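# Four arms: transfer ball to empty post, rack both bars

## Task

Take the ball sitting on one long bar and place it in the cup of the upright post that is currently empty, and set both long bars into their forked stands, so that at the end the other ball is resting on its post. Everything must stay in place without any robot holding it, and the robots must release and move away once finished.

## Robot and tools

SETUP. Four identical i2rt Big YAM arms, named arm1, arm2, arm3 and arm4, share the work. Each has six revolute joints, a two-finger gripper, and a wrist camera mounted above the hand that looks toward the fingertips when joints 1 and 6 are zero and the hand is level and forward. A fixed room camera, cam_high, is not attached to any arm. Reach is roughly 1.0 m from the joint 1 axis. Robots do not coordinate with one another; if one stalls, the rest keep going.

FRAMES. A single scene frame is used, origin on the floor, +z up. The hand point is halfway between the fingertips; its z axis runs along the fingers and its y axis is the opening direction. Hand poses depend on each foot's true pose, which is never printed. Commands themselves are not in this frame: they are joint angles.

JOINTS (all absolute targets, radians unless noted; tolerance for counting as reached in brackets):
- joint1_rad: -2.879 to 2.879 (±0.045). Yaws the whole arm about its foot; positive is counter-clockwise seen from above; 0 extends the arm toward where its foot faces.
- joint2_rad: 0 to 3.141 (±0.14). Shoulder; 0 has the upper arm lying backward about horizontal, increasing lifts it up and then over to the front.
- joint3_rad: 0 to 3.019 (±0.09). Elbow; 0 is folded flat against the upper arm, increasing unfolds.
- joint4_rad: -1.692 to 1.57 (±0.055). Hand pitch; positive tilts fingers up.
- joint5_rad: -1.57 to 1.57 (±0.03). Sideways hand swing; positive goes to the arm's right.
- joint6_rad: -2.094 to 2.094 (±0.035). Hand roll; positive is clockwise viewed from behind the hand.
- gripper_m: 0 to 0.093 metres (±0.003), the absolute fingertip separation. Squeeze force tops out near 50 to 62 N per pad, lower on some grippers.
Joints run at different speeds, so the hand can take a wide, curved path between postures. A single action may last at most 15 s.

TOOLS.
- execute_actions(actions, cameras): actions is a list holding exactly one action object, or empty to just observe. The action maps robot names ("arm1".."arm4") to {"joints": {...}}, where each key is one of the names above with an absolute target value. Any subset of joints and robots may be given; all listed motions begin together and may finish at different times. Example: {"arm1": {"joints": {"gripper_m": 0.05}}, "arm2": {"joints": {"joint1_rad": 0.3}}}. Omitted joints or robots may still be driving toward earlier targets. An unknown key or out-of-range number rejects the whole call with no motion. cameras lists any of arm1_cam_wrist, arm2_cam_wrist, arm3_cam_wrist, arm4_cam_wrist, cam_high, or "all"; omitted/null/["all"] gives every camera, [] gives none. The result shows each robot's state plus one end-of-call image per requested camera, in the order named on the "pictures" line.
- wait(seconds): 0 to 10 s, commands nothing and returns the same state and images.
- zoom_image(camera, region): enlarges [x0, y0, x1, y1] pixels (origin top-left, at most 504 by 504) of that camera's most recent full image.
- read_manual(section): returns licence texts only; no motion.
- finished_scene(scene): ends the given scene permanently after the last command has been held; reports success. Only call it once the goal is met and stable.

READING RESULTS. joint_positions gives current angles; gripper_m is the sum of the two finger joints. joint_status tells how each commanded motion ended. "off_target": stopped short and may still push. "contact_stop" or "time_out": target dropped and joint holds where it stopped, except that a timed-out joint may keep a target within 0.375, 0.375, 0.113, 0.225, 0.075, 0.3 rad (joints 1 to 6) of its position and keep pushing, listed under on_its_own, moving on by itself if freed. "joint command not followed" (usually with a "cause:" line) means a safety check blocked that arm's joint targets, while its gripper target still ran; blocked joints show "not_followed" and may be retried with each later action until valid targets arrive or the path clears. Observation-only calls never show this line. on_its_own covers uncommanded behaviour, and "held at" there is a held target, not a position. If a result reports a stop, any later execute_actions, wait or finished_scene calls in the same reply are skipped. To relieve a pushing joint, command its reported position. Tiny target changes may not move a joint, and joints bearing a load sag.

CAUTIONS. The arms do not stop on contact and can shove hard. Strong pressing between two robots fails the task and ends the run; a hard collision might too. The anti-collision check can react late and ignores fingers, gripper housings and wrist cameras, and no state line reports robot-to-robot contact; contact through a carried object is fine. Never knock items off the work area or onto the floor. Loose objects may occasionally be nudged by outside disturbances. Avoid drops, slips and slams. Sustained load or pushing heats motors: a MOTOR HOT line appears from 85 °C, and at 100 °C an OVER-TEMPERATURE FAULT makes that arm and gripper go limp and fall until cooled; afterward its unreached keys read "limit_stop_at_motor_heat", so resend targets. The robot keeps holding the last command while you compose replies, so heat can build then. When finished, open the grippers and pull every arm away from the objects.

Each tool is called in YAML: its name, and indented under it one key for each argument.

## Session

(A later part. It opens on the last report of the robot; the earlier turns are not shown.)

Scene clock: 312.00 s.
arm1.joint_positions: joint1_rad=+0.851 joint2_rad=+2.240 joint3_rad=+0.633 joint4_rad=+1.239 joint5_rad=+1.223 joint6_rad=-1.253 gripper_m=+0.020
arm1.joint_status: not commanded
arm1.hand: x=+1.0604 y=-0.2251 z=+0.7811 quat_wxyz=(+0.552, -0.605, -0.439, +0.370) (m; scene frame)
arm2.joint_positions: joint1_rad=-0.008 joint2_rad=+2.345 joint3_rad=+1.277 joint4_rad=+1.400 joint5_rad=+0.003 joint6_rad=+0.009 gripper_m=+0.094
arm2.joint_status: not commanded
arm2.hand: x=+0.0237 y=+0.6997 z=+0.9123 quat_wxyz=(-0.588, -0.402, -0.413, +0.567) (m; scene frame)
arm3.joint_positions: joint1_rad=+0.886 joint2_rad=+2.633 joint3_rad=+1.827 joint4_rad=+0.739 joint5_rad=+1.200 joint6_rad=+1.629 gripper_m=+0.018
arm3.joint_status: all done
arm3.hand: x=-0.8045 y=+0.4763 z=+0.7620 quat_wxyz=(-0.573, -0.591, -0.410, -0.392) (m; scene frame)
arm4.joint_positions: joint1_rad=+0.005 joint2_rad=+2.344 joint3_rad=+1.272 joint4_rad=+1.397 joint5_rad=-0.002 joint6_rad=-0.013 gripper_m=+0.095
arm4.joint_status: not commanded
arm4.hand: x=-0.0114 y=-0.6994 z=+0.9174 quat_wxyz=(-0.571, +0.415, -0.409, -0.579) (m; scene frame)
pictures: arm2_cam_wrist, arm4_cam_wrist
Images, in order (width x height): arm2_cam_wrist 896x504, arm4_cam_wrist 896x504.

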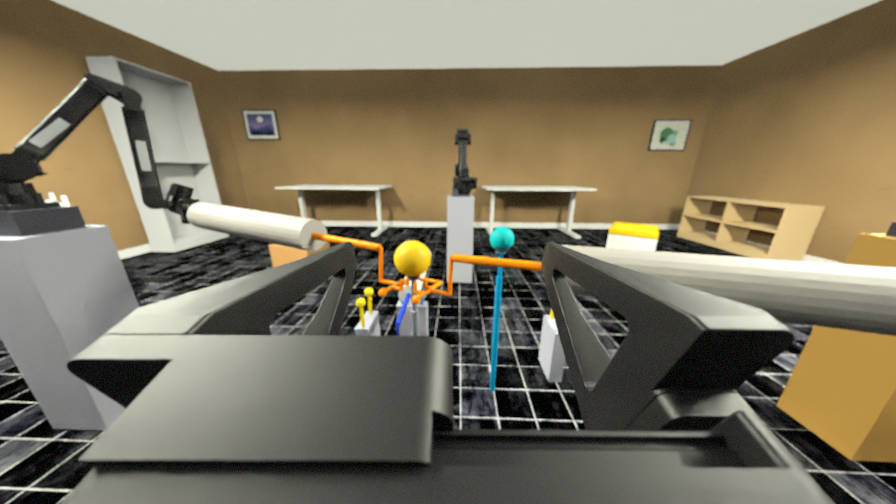

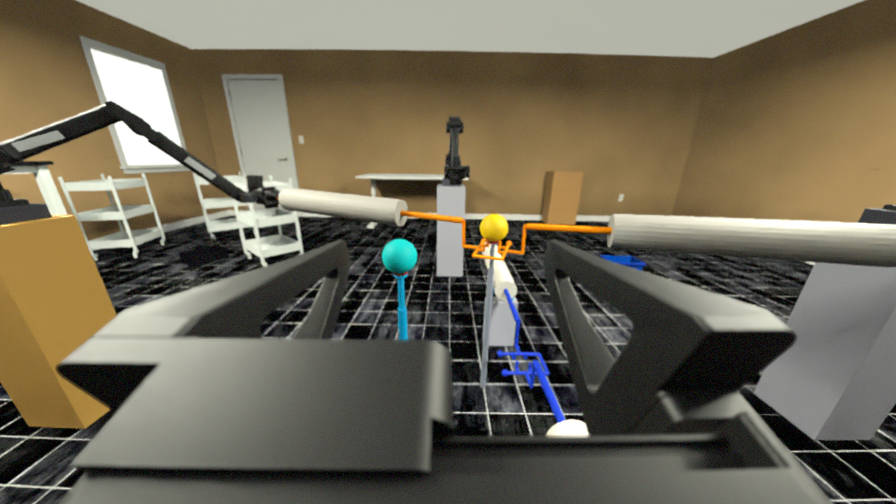

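execute_actions:
  actions:
    - {"arm1": {"joints": {"joint2_rad": 2.28, "joint3_rad": 0.661, "joint4_rad": 1.30}}, "arm3": {"joints": {"joint2_rad": 2.645, "joint3_rad": 1.908, "joint4_rad": 0.787}}}
  cameras: []

execute_actions:
  actions:
    - {"arm1": {"joints": {"joint1_rad": 0.883, "joint2_rad": 2.284, "joint3_rad": 0.796, "joint4_rad": 1.152, "joint5_rad": 1.262}}, "arm3": {"joints": {"joint1_rad": 0.844, "joint2_rad": 2.546, "joint3_rad": 1.676, "joint4_rad": 0.904, "joint5_rad": 1.168}}}
  cameras: ["arm2_cam_wrist", "arm4_cam_wrist", "cam_high"]

zoom_image:
  camera: "arm2_cam_wrist"
  region: [354, 210, 474, 310]

zoom_image:
  camera: "cam_high"
  region: [370, 240, 490, 340]

Scene clock: 343.93 s.
arm1.joint_positions: joint1_rad=+0.851 joint2_rad=+2.288 joint3_rad=+0.649 joint4_rad=+1.272 joint5_rad=+1.223 joint6_rad=-1.254 gripper_m=+0.020
arm1.joint_status: all done
arm1.hand: x=+1.0603 y=-0.2250 z=+0.7676 quat_wxyz=(+0.552, -0.604, -0.439, +0.370) (m; scene frame)
arm2.joint_positions: joint1_rad=-0.008 joint2_rad=+2.345 joint3_rad=+1.277 joint4_rad=+1.400 joint5_rad=+0.003 joint6_rad=+0.009 gripper_m=+0.094
arm2.joint_status: not commanded
arm2.hand: x=+0.0237 y=+0.6997 z=+0.9123 quat_wxyz=(-0.588, -0.402, -0.413, +0.567) (m; scene frame)
arm3.joint_positions: joint1_rad=+0.886 joint2_rad=+2.654 joint3_rad=+1.839 joint4_rad=+0.750 joint5_rad=+1.200 joint6_rad=+1.629 gripper_m=+0.018
arm3.joint_status: all done
arm3.hand: x=-0.8047 y=+0.4762 z=+0.7517 quat_wxyz=(-0.573, -0.591, -0.410, -0.393) (m; scene frame)
arm4.joint_positions: joint1_rad=+0.005 joint2_rad=+2.344 joint3_rad=+1.272 joint4_rad=+1.397 joint5_rad=-0.002 joint6_rad=-0.013 gripper_m=+0.095
arm4.joint_status: not commanded
arm4.hand: x=-0.0114 y=-0.6994 z=+0.9174 quat_wxyz=(-0.571, +0.415, -0.409, -0.579) (m; scene frame)
pictures: none
No camera images: the call's "cameras" was empty. Leave "cameras" out to get every camera's image.

Scene clock: 344.97 s.
arm1.joint_positions: joint1_rad=+0.891 joint2_rad=+2.291 joint3_rad=+0.791 joint4_rad=+1.157 joint5_rad=+1.255 joint6_rad=-1.259 gripper_m=+0.019
arm1.joint_status: all done
arm1.hand: x=+1.0387 y=-0.2796 z=+0.7710 quat_wxyz=(+0.552, -0.600, -0.435, +0.381) (m; scene frame)
arm2.joint_positions: joint1_rad=-0.008 joint2_rad=+2.345 joint3_rad=+1.277 joint4_rad=+1.400 joint5_rad=+0.003 joint6_rad=+0.009 gripper_m=+0.094
arm2.joint_status: not commanded
arm2.hand: x=+0.0237 y=+0.6997 z=+0.9123 quat_wxyz=(-0.588, -0.402, -0.413, +0.567) (m; scene frame)
arm3.joint_positions: joint1_rad=+0.860 joint2_rad=+2.602 joint3_rad=+1.657 joint4_rad=+0.874 joint5_rad=+1.170 joint6_rad=+1.628 gripper_m=+0.018
arm3.joint_status: all done
arm3.hand: x=-0.8214 y=+0.4312 z=+0.7383 quat_wxyz=(-0.572, -0.591, -0.413, -0.391) (m; scene frame)
arm4.joint_positions: joint1_rad=+0.005 joint2_rad=+2.344 joint3_rad=+1.272 joint4_rad=+1.397 joint5_rad=-0.002 joint6_rad=-0.013 gripper_m=+0.095
arm4.joint_status: not commanded
arm4.hand: x=-0.0114 y=-0.6994 z=+0.9174 quat_wxyz=(-0.571, +0.415, -0.409, -0.579) (m; scene frame)
pictures: arm2_cam_wrist, arm4_cam_wrist, cam_high
Images, in order (width x height): arm2_cam_wrist 896x504, arm4_cam_wrist 896x504, cam_high 896x504.

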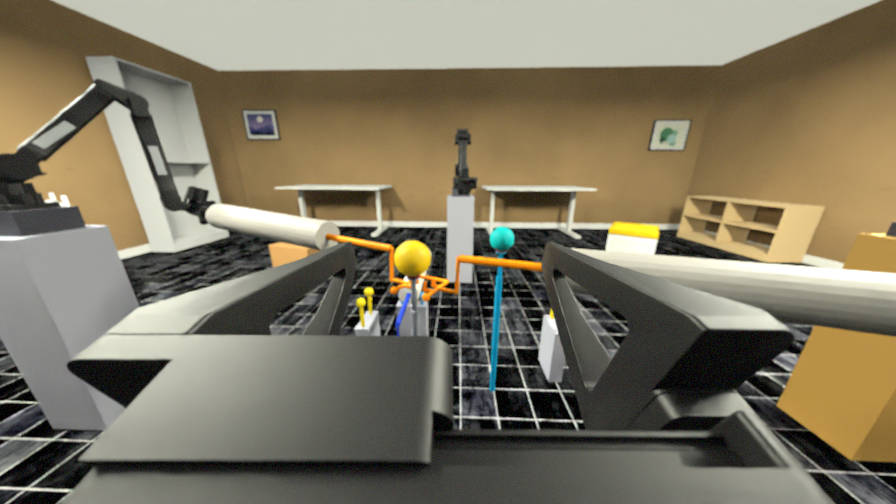

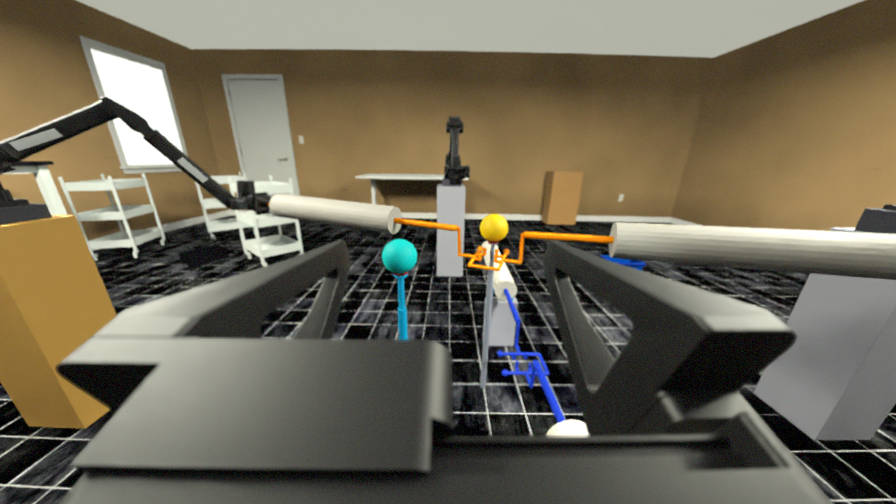

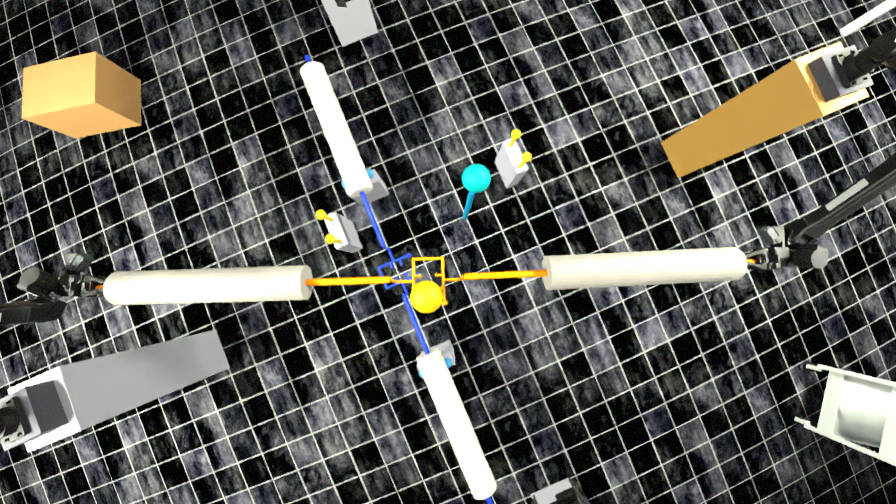

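Region (354, 210, 474, 310) of arm2_cam_wrist's 896x504 image, scaled by 4.200, with more detail than that image has.

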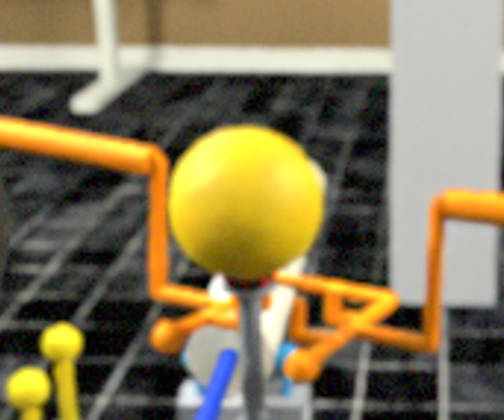

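Region (370, 240, 490, 340) of cam_high's 896x504 image, scaled by 4.200, with more detail than that image has.

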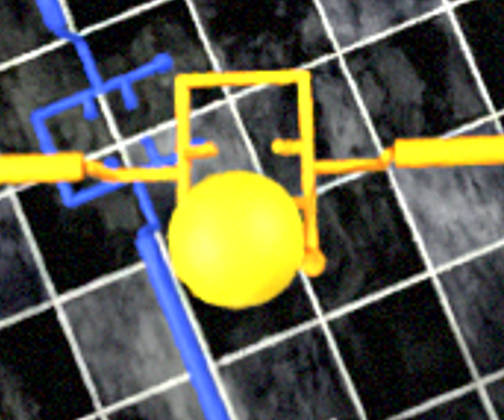

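execute_actions:
  actions: []

Scene clock: 355.60 s.
arm1.joint_positions: joint1_rad=+0.891 joint2_rad=+2.291 joint3_rad=+0.791 joint4_rad=+1.157 joint5_rad=+1.255 joint6_rad=-1.259 gripper_m=+0.019
arm1.joint_status: all done
arm1.hand: x=+1.0387 y=-0.2796 z=+0.7710 quat_wxyz=(+0.552, -0.600, -0.435, +0.381) (m; scene frame)
arm2.joint_positions: joint1_rad=-0.008 joint2_rad=+2.345 joint3_rad=+1.277 joint4_rad=+1.400 joint5_rad=+0.003 joint6_rad=+0.009 gripper_m=+0.094
arm2.joint_status: not commanded
arm2.hand: x=+0.0237 y=+0.6997 z=+0.9123 quat_wxyz=(-0.588, -0.402, -0.413, +0.567) (m; scene frame)
arm3.joint_positions: joint1_rad=+0.860 joint2_rad=+2.602 joint3_rad=+1.657 joint4_rad=+0.874 joint5_rad=+1.170 joint6_rad=+1.628 gripper_m=+0.018
arm3.joint_status: all done
arm3.hand: x=-0.8214 y=+0.4312 z=+0.7383 quat_wxyz=(-0.572, -0.591, -0.413, -0.391) (m; scene frame)
arm4.joint_positions: joint1_rad=+0.005 joint2_rad=+2.344 joint3_rad=+1.272 joint4_rad=+1.397 joint5_rad=-0.002 joint6_rad=-0.013 gripper_m=+0.095
arm4.joint_status: not commanded
arm4.hand: x=-0.0114 y=-0.6994 z=+0.9174 quat_wxyz=(-0.571, +0.415, -0.409, -0.579) (m; scene frame)
pictures: arm1_cam_wrist, arm2_cam_wrist, arm3_cam_wrist, arm4_cam_wrist, cam_high
Images, in order (width x height): arm1_cam_wrist 896x504, arm2_cam_wrist 896x504, arm3_cam_wrist 896x504, arm4_cam_wrist 896x504, cam_high 896x504.

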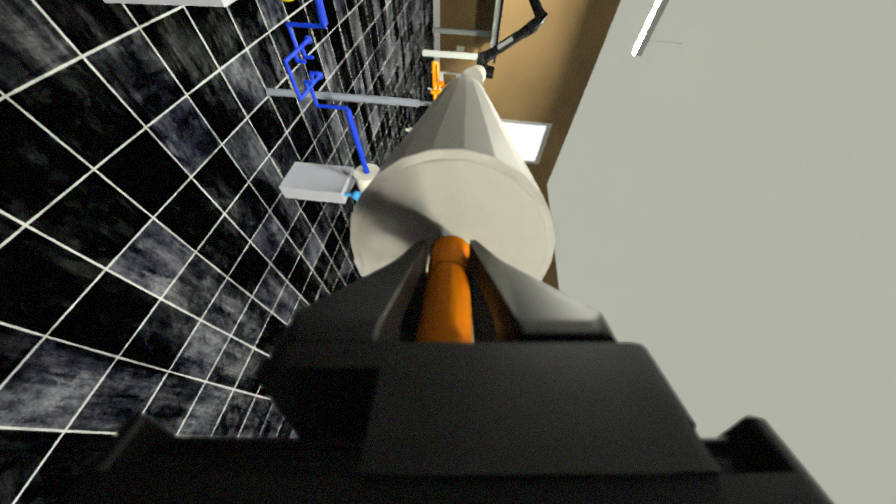

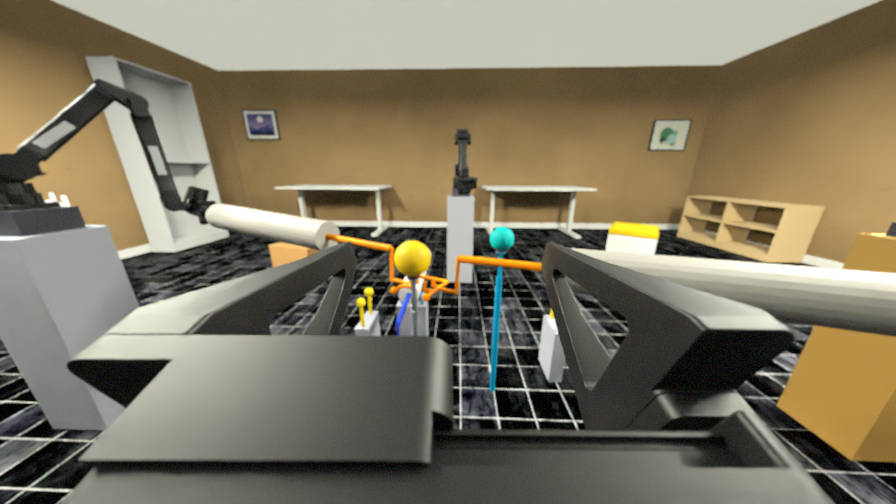

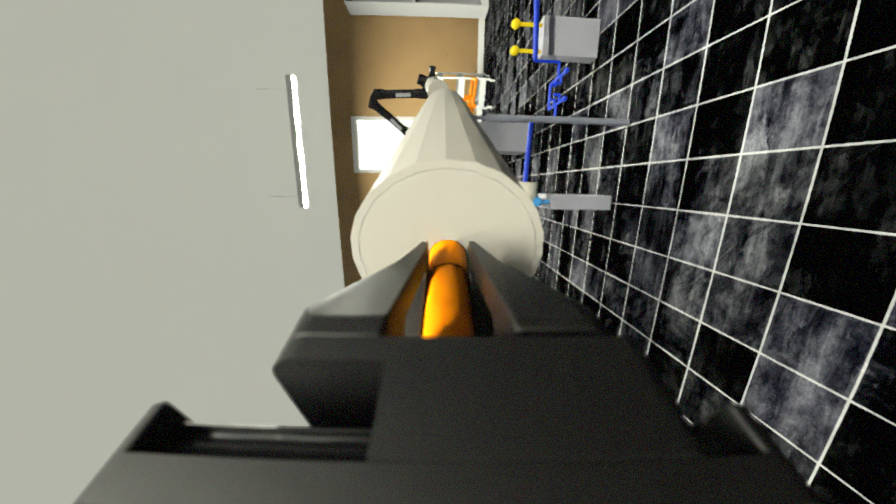

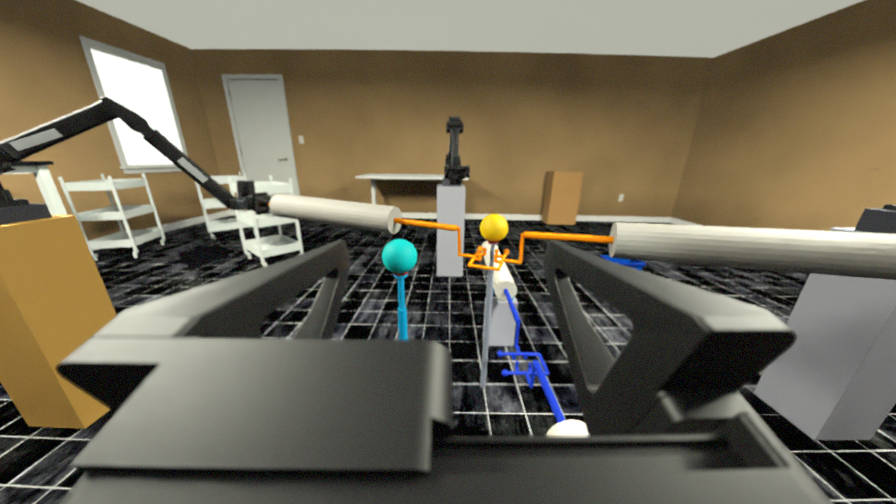

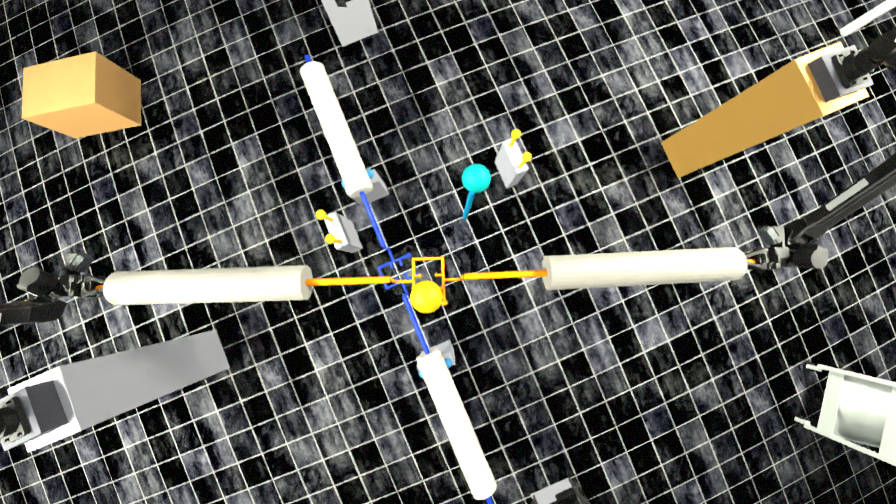

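execute_actions:
  actions:
    - {"arm1": {"joints": {"joint1_rad": 0.914, "joint2_rad": 2.303, "joint3_rad": 0.92, "joint4_rad": 1.038, "joint5_rad": 1.295}}, "arm3": {"joints": {"joint1_rad": 0.813, "joint2_rad": 2.46, "joint3_rad": 1.485, "joint4_rad": 1.015, "joint5_rad": 1.137}}}
  cameras: ["cam_high", "arm2_cam_wrist"]

execute_actions:
  actions:
    - {"arm1": {"joints": {"joint1_rad": 0.939, "joint2_rad": 2.336, "joint3_rad": 1.064, "joint4_rad": 0.927, "joint5_rad": 1.322}}, "arm3": {"joints": {"joint1_rad": 0.778, "joint2_rad": 2.405, "joint3_rad": 1.325, "joint4_rad": 1.12, "joint5_rad": 1.101}}}
  cameras: ["cam_high", "arm2_cam_wrist", "arm4_cam_wrist"]

Scene clock: 360.03 s.
arm1.joint_positions: joint1_rad=+0.922 joint2_rad=+2.316 joint3_rad=+0.912 joint4_rad=+1.045 joint5_rad=+1.289 joint6_rad=-1.258 gripper_m=+0.019
arm1.joint_status: all done
arm1.hand: x=+1.0253 y=-0.3206 z=+0.7675 quat_wxyz=(+0.559, -0.595, -0.438, +0.377) (m; scene frame)
arm2.joint_positions: joint1_rad=-0.008 joint2_rad=+2.345 joint3_rad=+1.277 joint4_rad=+1.400 joint5_rad=+0.003 joint6_rad=+0.009 gripper_m=+0.094
arm2.joint_status: not commanded
arm2.hand: x=+0.0237 y=+0.6997 z=+0.9123 quat_wxyz=(-0.588, -0.402, -0.413, +0.567) (m; scene frame)
arm3.joint_positions: joint1_rad=+0.826 joint2_rad=+2.508 joint3_rad=+1.469 joint4_rad=+0.979 joint5_rad=+1.139 joint6_rad=+1.628 gripper_m=+0.018
arm3.joint_status: all done
arm3.hand: x=-0.8367 y=+0.3838 z=+0.7534 quat_wxyz=(-0.571, -0.593, -0.409, -0.395) (m; scene frame)
arm4.joint_positions: joint1_rad=+0.005 joint2_rad=+2.344 joint3_rad=+1.272 joint4_rad=+1.397 joint5_rad=-0.002 joint6_rad=-0.013 gripper_m=+0.095
arm4.joint_status: not commanded
arm4.hand: x=-0.0114 y=-0.6994 z=+0.9174 quat_wxyz=(-0.571, +0.415, -0.409, -0.579) (m; scene frame)
pictures: arm2_cam_wrist, cam_high
Images, in order (width x height): arm2_cam_wrist 896x504, cam_high 896x504.

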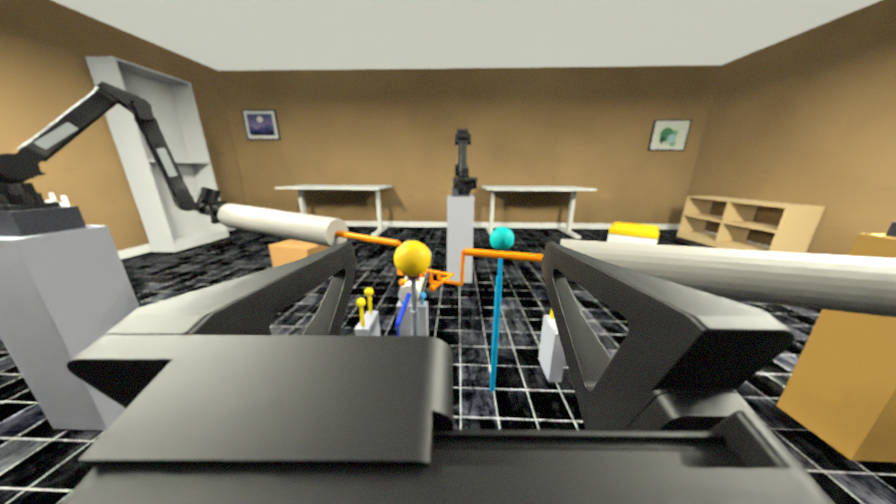

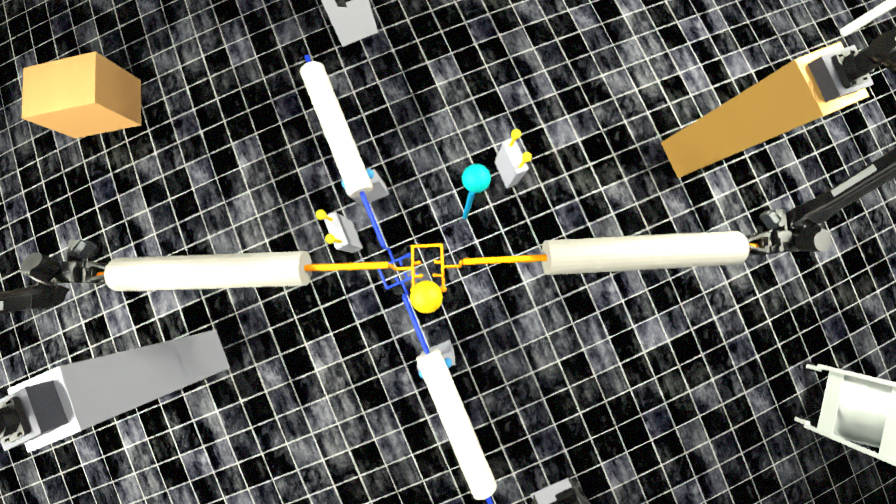

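Scene clock: 360.97 s.
arm1.joint_positions: joint1_rad=+0.944 joint2_rad=+2.351 joint3_rad=+1.051 joint4_rad=+0.933 joint5_rad=+1.316 joint6_rad=-1.256 gripper_m=+0.019
arm1.joint_status: all done
arm1.hand: x=+1.0084 y=-0.3646 z=+0.7655 quat_wxyz=(+0.563, -0.592, -0.438, +0.375) (m; scene frame)
arm2.joint_positions: joint1_rad=-0.008 joint2_rad=+2.345 joint3_rad=+1.277 joint4_rad=+1.400 joint5_rad=+0.003 joint6_rad=+0.009 gripper_m=+0.094
arm2.joint_status: not commanded
arm2.hand: x=+0.0237 y=+0.6997 z=+0.9123 quat_wxyz=(-0.588, -0.402, -0.413, +0.567) (m; scene frame)
arm3.joint_positions: joint1_rad=+0.788 joint2_rad=+2.456 joint3_rad=+1.307 joint4_rad=+1.085 joint5_rad=+1.102 joint6_rad=+1.631 gripper_m=+0.018
arm3.joint_status: all done
arm3.hand: x=-0.8547 y=+0.3349 z=+0.7511 quat_wxyz=(-0.570, -0.594, -0.409, -0.393) (m; scene frame)
arm4.joint_positions: joint1_rad=+0.005 joint2_rad=+2.344 joint3_rad=+1.272 joint4_rad=+1.397 joint5_rad=-0.002 joint6_rad=-0.013 gripper_m=+0.095
arm4.joint_status: not commanded
arm4.hand: x=-0.0114 y=-0.6994 z=+0.9174 quat_wxyz=(-0.571, +0.415, -0.409, -0.579) (m; scene frame)
pictures: arm2_cam_wrist, arm4_cam_wrist, cam_high
Images, in order (width x height): arm2_cam_wrist 896x504, arm4_cam_wrist 896x504, cam_high 896x504.

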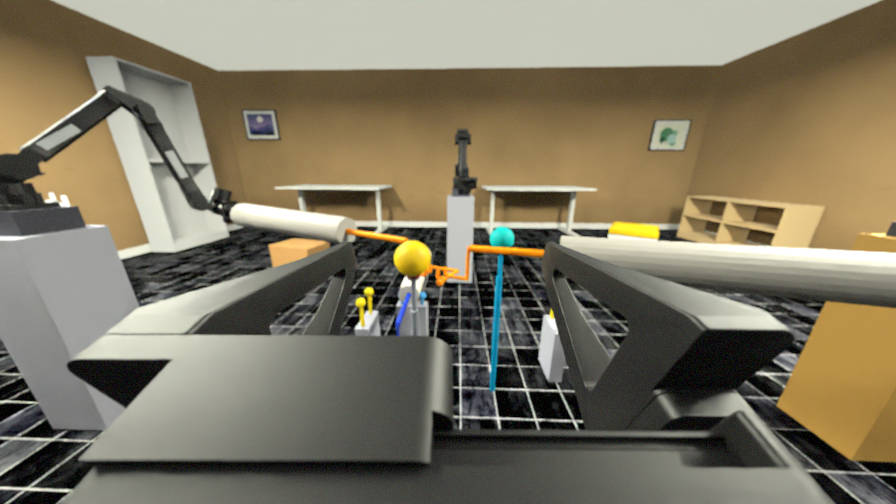

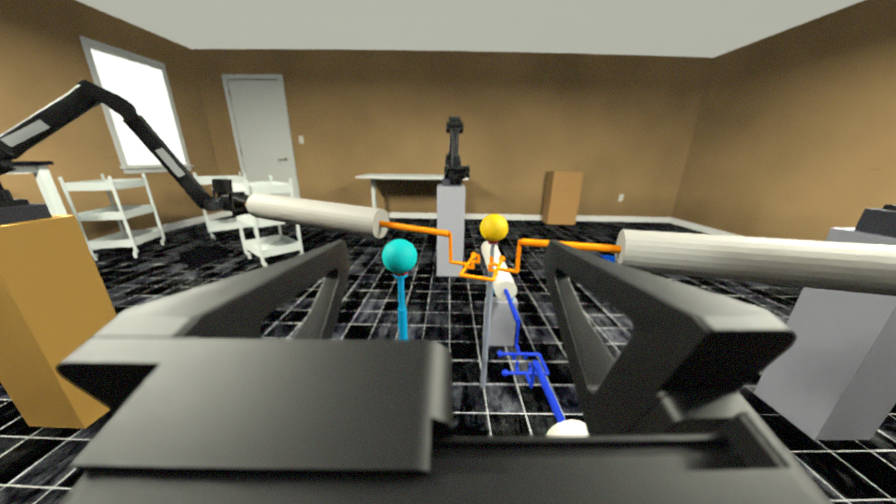

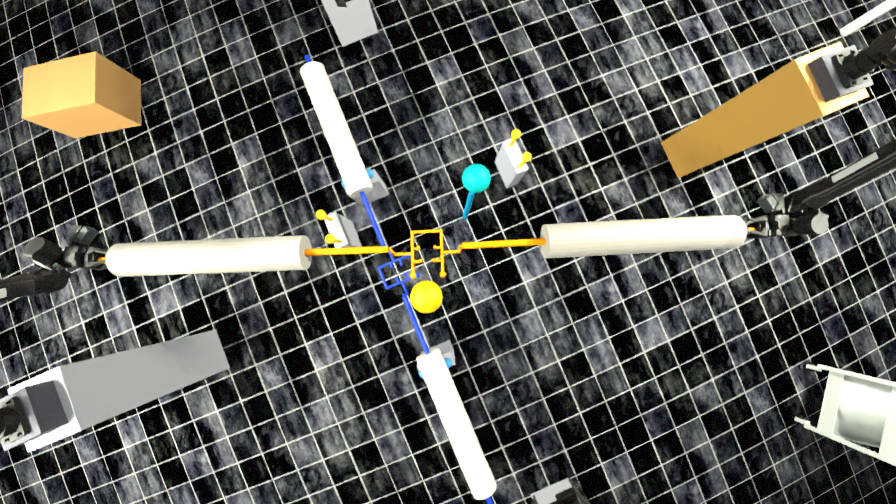

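execute_actions:
  actions:
    - {"arm1": {"joints": {"joint1_rad": 0.954, "joint2_rad": 2.13, "joint3_rad": 0.835, "joint4_rad": 0.95, "joint5_rad": 1.283}}, "arm3": {"joints": {"joint1_rad": 0.68, "joint2_rad": 2.23, "joint3_rad": 1.148, "joint4_rad": 1.133, "joint5_rad": 0.956}}}
  cameras: ["cam_high", "arm2_cam_wrist"]

execute_actions:
  actions:
    - {"arm1": {"joints": {"joint1_rad": 0.947, "joint2_rad": 1.895, "joint3_rad": 0.65, "joint4_rad": 0.909, "joint5_rad": 1.225}}, "arm3": {"joints": {"joint1_rad": 0.58, "joint2_rad": 2.055, "joint3_rad": 1.008, "joint4_rad": 1.115, "joint5_rad": 0.803}}}
  cameras: ["cam_high", "arm2_cam_wrist", "arm4_cam_wrist"]

Scene clock: 391.87 s.
arm1.joint_positions: joint1_rad=+0.974 joint2_rad=+2.136 joint3_rad=+0.829 joint4_rad=+0.933 joint5_rad=+1.283 joint6_rad=-1.250 gripper_m=+0.019
arm1.joint_status: all done
arm1.hand: x=+1.0483 y=-0.3347 z=+0.8246 quat_wxyz=(+0.547, -0.583, -0.458, +0.389) (m; scene frame)
arm2.joint_positions: joint1_rad=-0.008 joint2_rad=+2.345 joint3_rad=+1.277 joint4_rad=+1.400 joint5_rad=+0.003 joint6_rad=+0.009 gripper_m=+0.094
arm2.joint_status: not commanded
arm2.hand: x=+0.0237 y=+0.6997 z=+0.9123 quat_wxyz=(-0.588, -0.402, -0.413, +0.567) (m; scene frame)
arm3.joint_positions: joint1_rad=+0.694 joint2_rad=+2.265 joint3_rad=+1.129 joint4_rad=+1.099 joint5_rad=+0.957 joint6_rad=+1.634 gripper_m=+0.018
arm3.joint_status: all done
arm3.hand: x=-0.8450 y=+0.2780 z=+0.8166 quat_wxyz=(-0.556, -0.588, -0.414, -0.418) (m; scene frame)
arm4.joint_positions: joint1_rad=+0.005 joint2_rad=+2.344 joint3_rad=+1.272 joint4_rad=+1.397 joint5_rad=-0.002 joint6_rad=-0.013 gripper_m=+0.095
arm4.joint_status: not commanded
arm4.hand: x=-0.0114 y=-0.6994 z=+0.9174 quat_wxyz=(-0.571, +0.415, -0.409, -0.579) (m; scene frame)
pictures: arm2_cam_wrist, cam_high
Images, in order (width x height): arm2_cam_wrist 896x504, cam_high 896x504.

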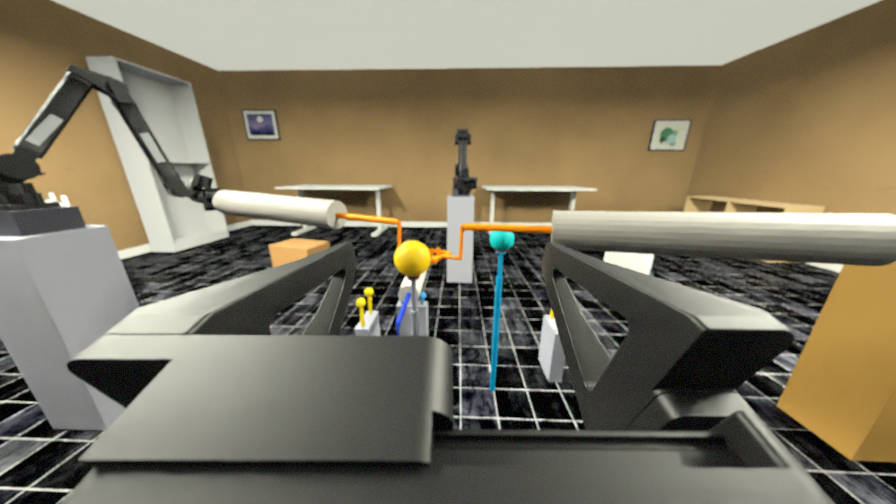

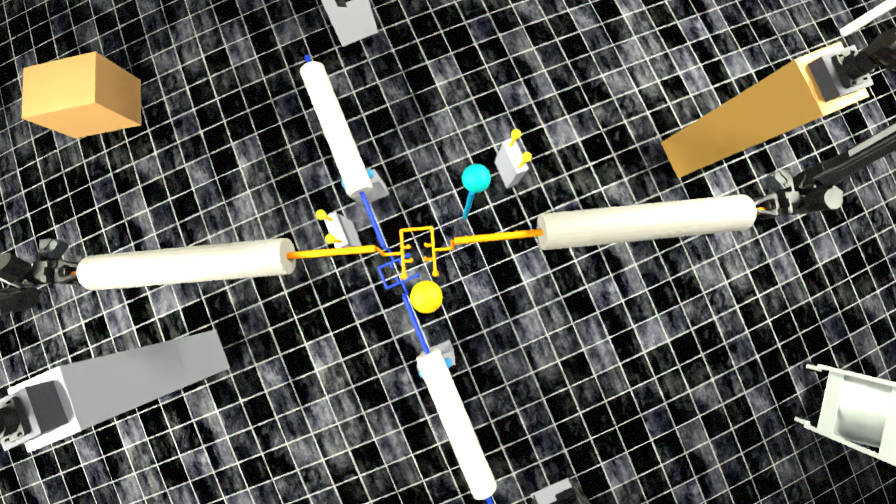

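Scene clock: 392.87 s.
arm1.joint_positions: joint1_rad=+0.970 joint2_rad=+1.899 joint3_rad=+0.635 joint4_rad=+0.915 joint5_rad=+1.223 joint6_rad=-1.262 gripper_m=+0.020
arm1.joint_status: all done
arm1.hand: x=+1.0751 y=-0.2947 z=+0.8821 quat_wxyz=(+0.529, -0.578, -0.471, +0.406) (m; scene frame)
arm2.joint_positions: joint1_rad=-0.008 joint2_rad=+2.345 joint3_rad=+1.277 joint4_rad=+1.400 joint5_rad=+0.003 joint6_rad=+0.009 gripper_m=+0.094
arm2.joint_status: not commanded
arm2.hand: x=+0.0237 y=+0.6997 z=+0.9123 quat_wxyz=(-0.588, -0.402, -0.413, +0.567) (m; scene frame)
arm3.joint_positions: joint1_rad=+0.597 joint2_rad=+2.093 joint3_rad=+0.977 joint4_rad=+1.096 joint5_rad=+0.804 joint6_rad=+1.624 gripper_m=+0.018
arm3.joint_status: all done
arm3.hand: x=-0.8459 y=+0.2223 z=+0.8690 quat_wxyz=(-0.544, -0.575, -0.427, -0.437) (m; scene frame)
arm4.joint_positions: joint1_rad=+0.005 joint2_rad=+2.344 joint3_rad=+1.272 joint4_rad=+1.397 joint5_rad=-0.002 joint6_rad=-0.013 gripper_m=+0.095
arm4.joint_status: not commanded
arm4.hand: x=-0.0114 y=-0.6994 z=+0.9174 quat_wxyz=(-0.571, +0.415, -0.409, -0.579) (m; scene frame)
pictures: arm2_cam_wrist, arm4_cam_wrist, cam_high
Images, in order (width x height): arm2_cam_wrist 896x504, arm4_cam_wrist 896x504, cam_high 896x504.

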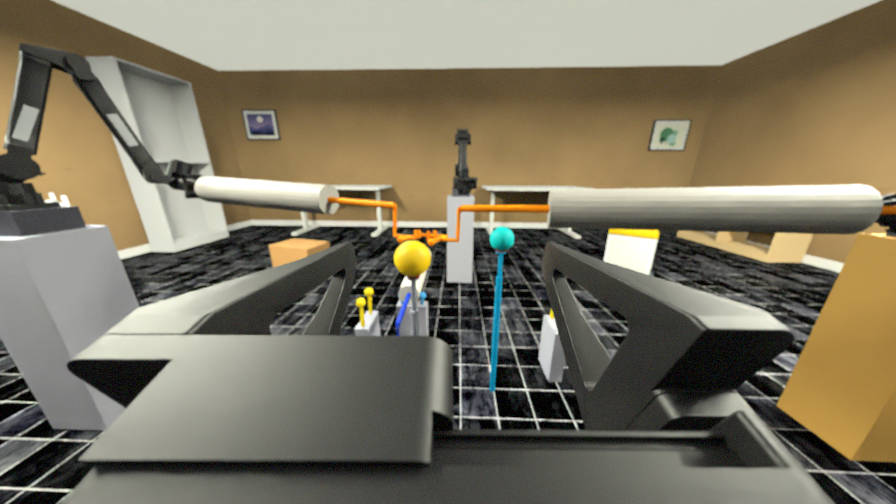

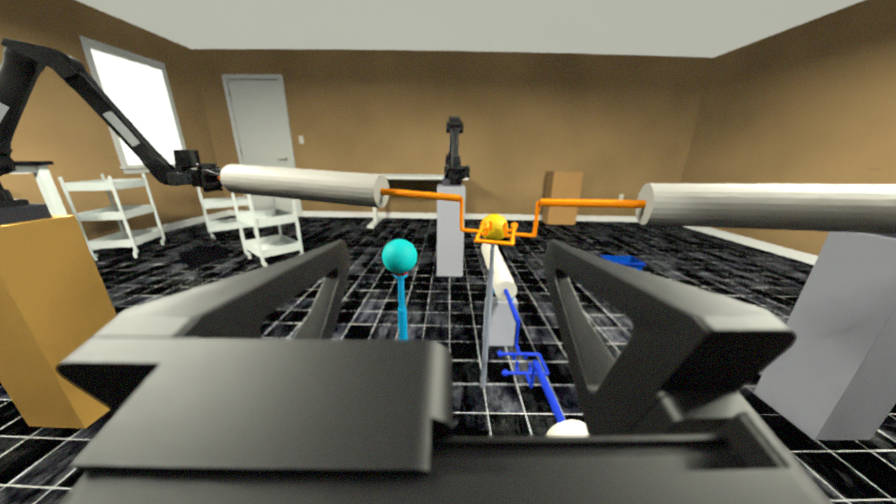

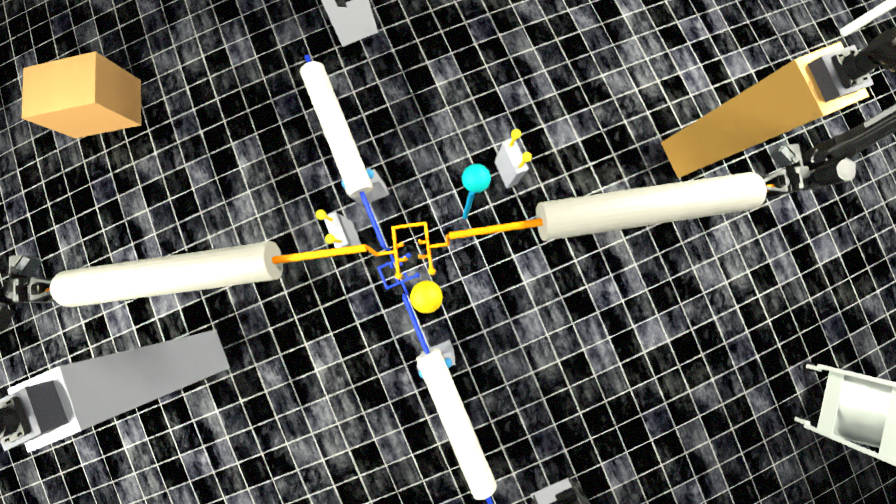

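execute_actions:
  actions:
    - {"arm1": {"joints": {"joint1_rad": 0.965, "joint2_rad": 1.905, "joint3_rad": 0.676, "joint4_rad": 0.888, "joint5_rad": 1.193, "joint6_rad": -1.274}}, "arm3": {"joints": {"joint1_rad": 0.327, "joint2_rad": 1.97, "joint3_rad": 0.769, "joint4_rad": 1.261, "joint5_rad": 0.5, "joint6_rad": 1.625}}}
  cameras: ["cam_high", "arm4_cam_wrist"]

execute_actions:
  actions:
    - {"arm1": {"joints": {"joint1_rad": 0.95, "joint2_rad": 1.895, "joint3_rad": 0.685, "joint4_rad": 0.869, "joint5_rad": 1.113, "joint6_rad": -1.285}}, "arm3": {"joints": {"joint1_rad": -0.004, "joint2_rad": 1.89, "joint3_rad": 0.625, "joint4_rad": 1.283, "joint5_rad": 0.107, "joint6_rad": 1.618}}}
  cameras: ["cam_high", "arm4_cam_wrist", "arm2_cam_wrist"]

Scene clock: 403.23 s.
arm1.joint_positions: joint1_rad=+0.991 joint2_rad=+1.905 joint3_rad=+0.642 joint4_rad=+0.899 joint5_rad=+1.191 joint6_rad=-1.270 gripper_m=+0.020
arm1.joint_status: all done
arm1.hand: x=+1.0796 y=-0.3093 z=+0.8773 quat_wxyz=(+0.517, -0.565, -0.494, +0.411) (m; scene frame)
arm2.joint_positions: joint1_rad=-0.008 joint2_rad=+2.345 joint3_rad=+1.277 joint4_rad=+1.400 joint5_rad=+0.003 joint6_rad=+0.009 gripper_m=+0.094
arm2.joint_status: not commanded
arm2.hand: x=+0.0237 y=+0.6997 z=+0.9123 quat_wxyz=(-0.588, -0.402, -0.413, +0.567) (m; scene frame)
arm3.joint_positions: joint1_rad=+0.329 joint2_rad=+2.018 joint3_rad=+0.733 joint4_rad=+1.224 joint5_rad=+0.500 joint6_rad=+1.618 gripper_m=+0.018
arm3.joint_status: all done
arm3.hand: x=-0.8698 y=+0.0802 z=+0.8535 quat_wxyz=(-0.530, -0.574, -0.451, -0.432) (m; scene frame)
arm4.joint_positions: joint1_rad=+0.005 joint2_rad=+2.344 joint3_rad=+1.272 joint4_rad=+1.397 joint5_rad=-0.002 joint6_rad=-0.013 gripper_m=+0.095
arm4.joint_status: not commanded
arm4.hand: x=-0.0114 y=-0.6994 z=+0.9174 quat_wxyz=(-0.571, +0.415, -0.409, -0.579) (m; scene frame)
pictures: arm4_cam_wrist, cam_high
Images, in order (width x height): arm4_cam_wrist 896x504, cam_high 896x504.

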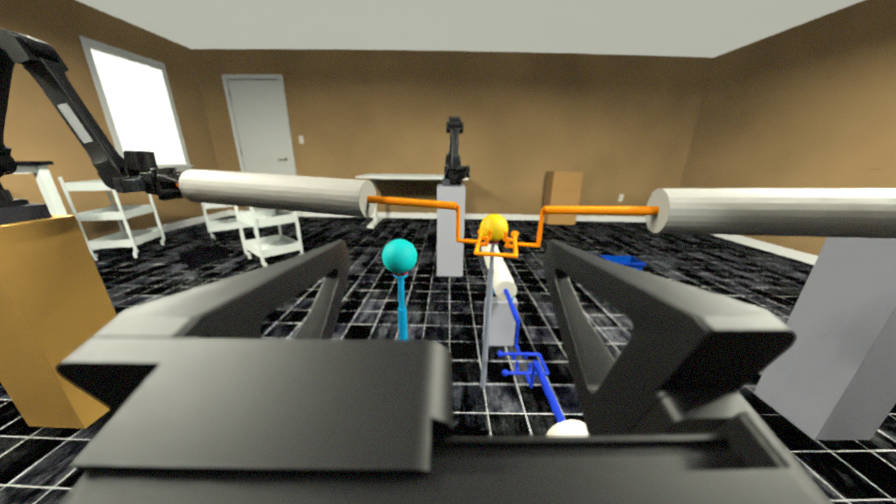

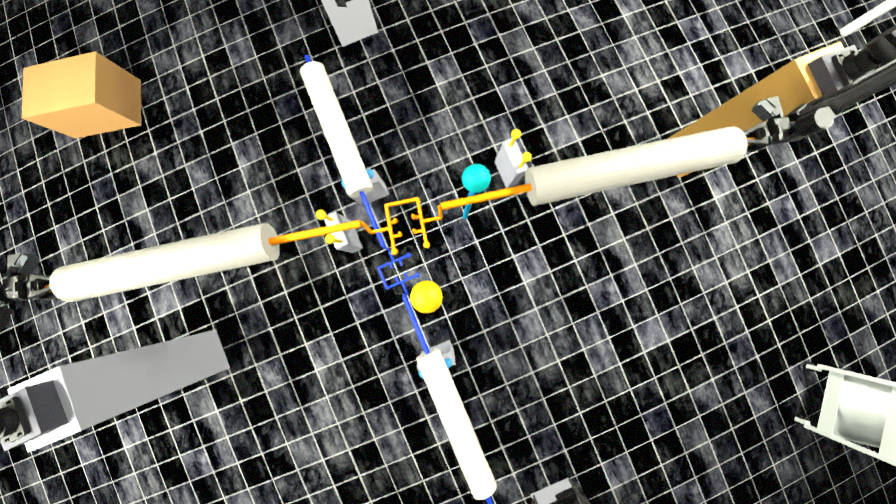

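Scene clock: 404.30 s.
arm1.joint_positions: joint1_rad=+0.974 joint2_rad=+1.905 joint3_rad=+0.659 joint4_rad=+0.888 joint5_rad=+1.107 joint6_rad=-1.293 gripper_m=+0.020
arm1.joint_status: all done
arm1.hand: x=+1.0698 y=-0.3217 z=+0.8752 quat_wxyz=(+0.498, -0.554, -0.519, +0.419) (m; scene frame)
arm2.joint_positions: joint1_rad=-0.008 joint2_rad=+2.345 joint3_rad=+1.277 joint4_rad=+1.400 joint5_rad=+0.003 joint6_rad=+0.009 gripper_m=+0.094
arm2.joint_status: not commanded
arm2.hand: x=+0.0237 y=+0.6997 z=+0.9123 quat_wxyz=(-0.588, -0.402, -0.413, +0.567) (m; scene frame)
arm3.joint_positions: joint1_rad=-0.007 joint2_rad=+1.925 joint3_rad=+0.600 joint4_rad=+1.249 joint5_rad=+0.108 joint6_rad=+1.609 gripper_m=+0.018
arm3.joint_status: all done
arm3.hand: x=-0.8971 y=-0.0503 z=+0.8639 quat_wxyz=(-0.509, -0.570, -0.468, -0.444) (m; scene frame)
arm4.joint_positions: joint1_rad=+0.005 joint2_rad=+2.344 joint3_rad=+1.272 joint4_rad=+1.397 joint5_rad=-0.002 joint6_rad=-0.013 gripper_m=+0.095
arm4.joint_status: not commanded
arm4.hand: x=-0.0114 y=-0.6994 z=+0.9174 quat_wxyz=(-0.571, +0.415, -0.409, -0.579) (m; scene frame)
pictures: arm2_cam_wrist, arm4_cam_wrist, cam_high
Images, in order (width x height): arm2_cam_wrist 896x504, arm4_cam_wrist 896x504, cam_high 896x504.

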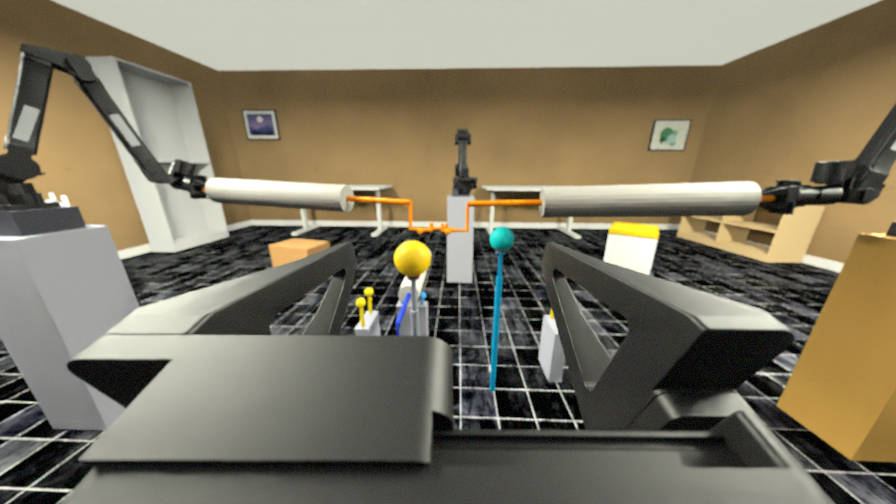

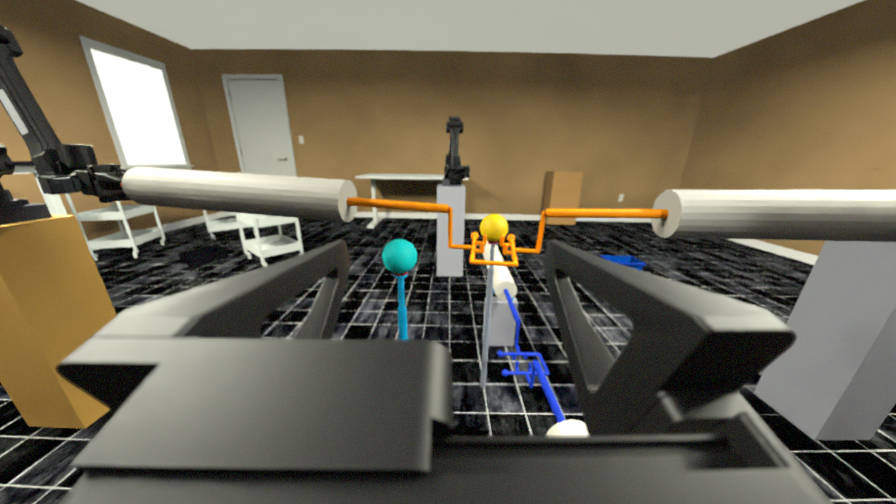

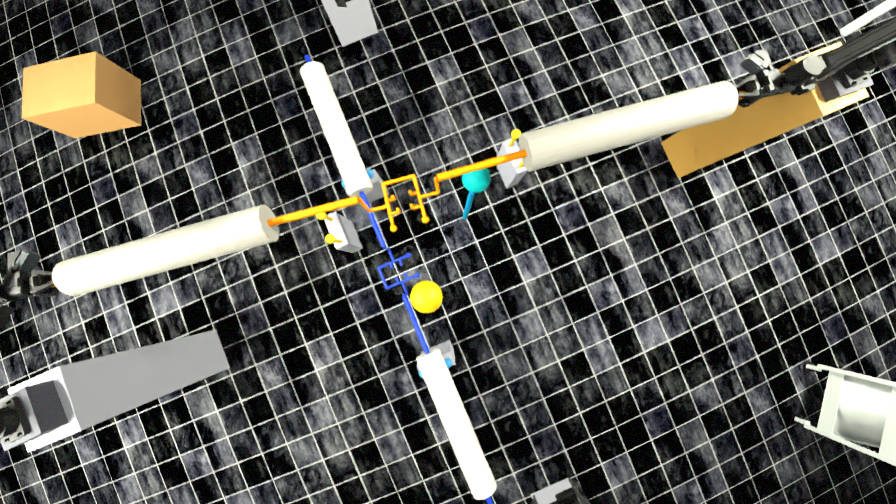

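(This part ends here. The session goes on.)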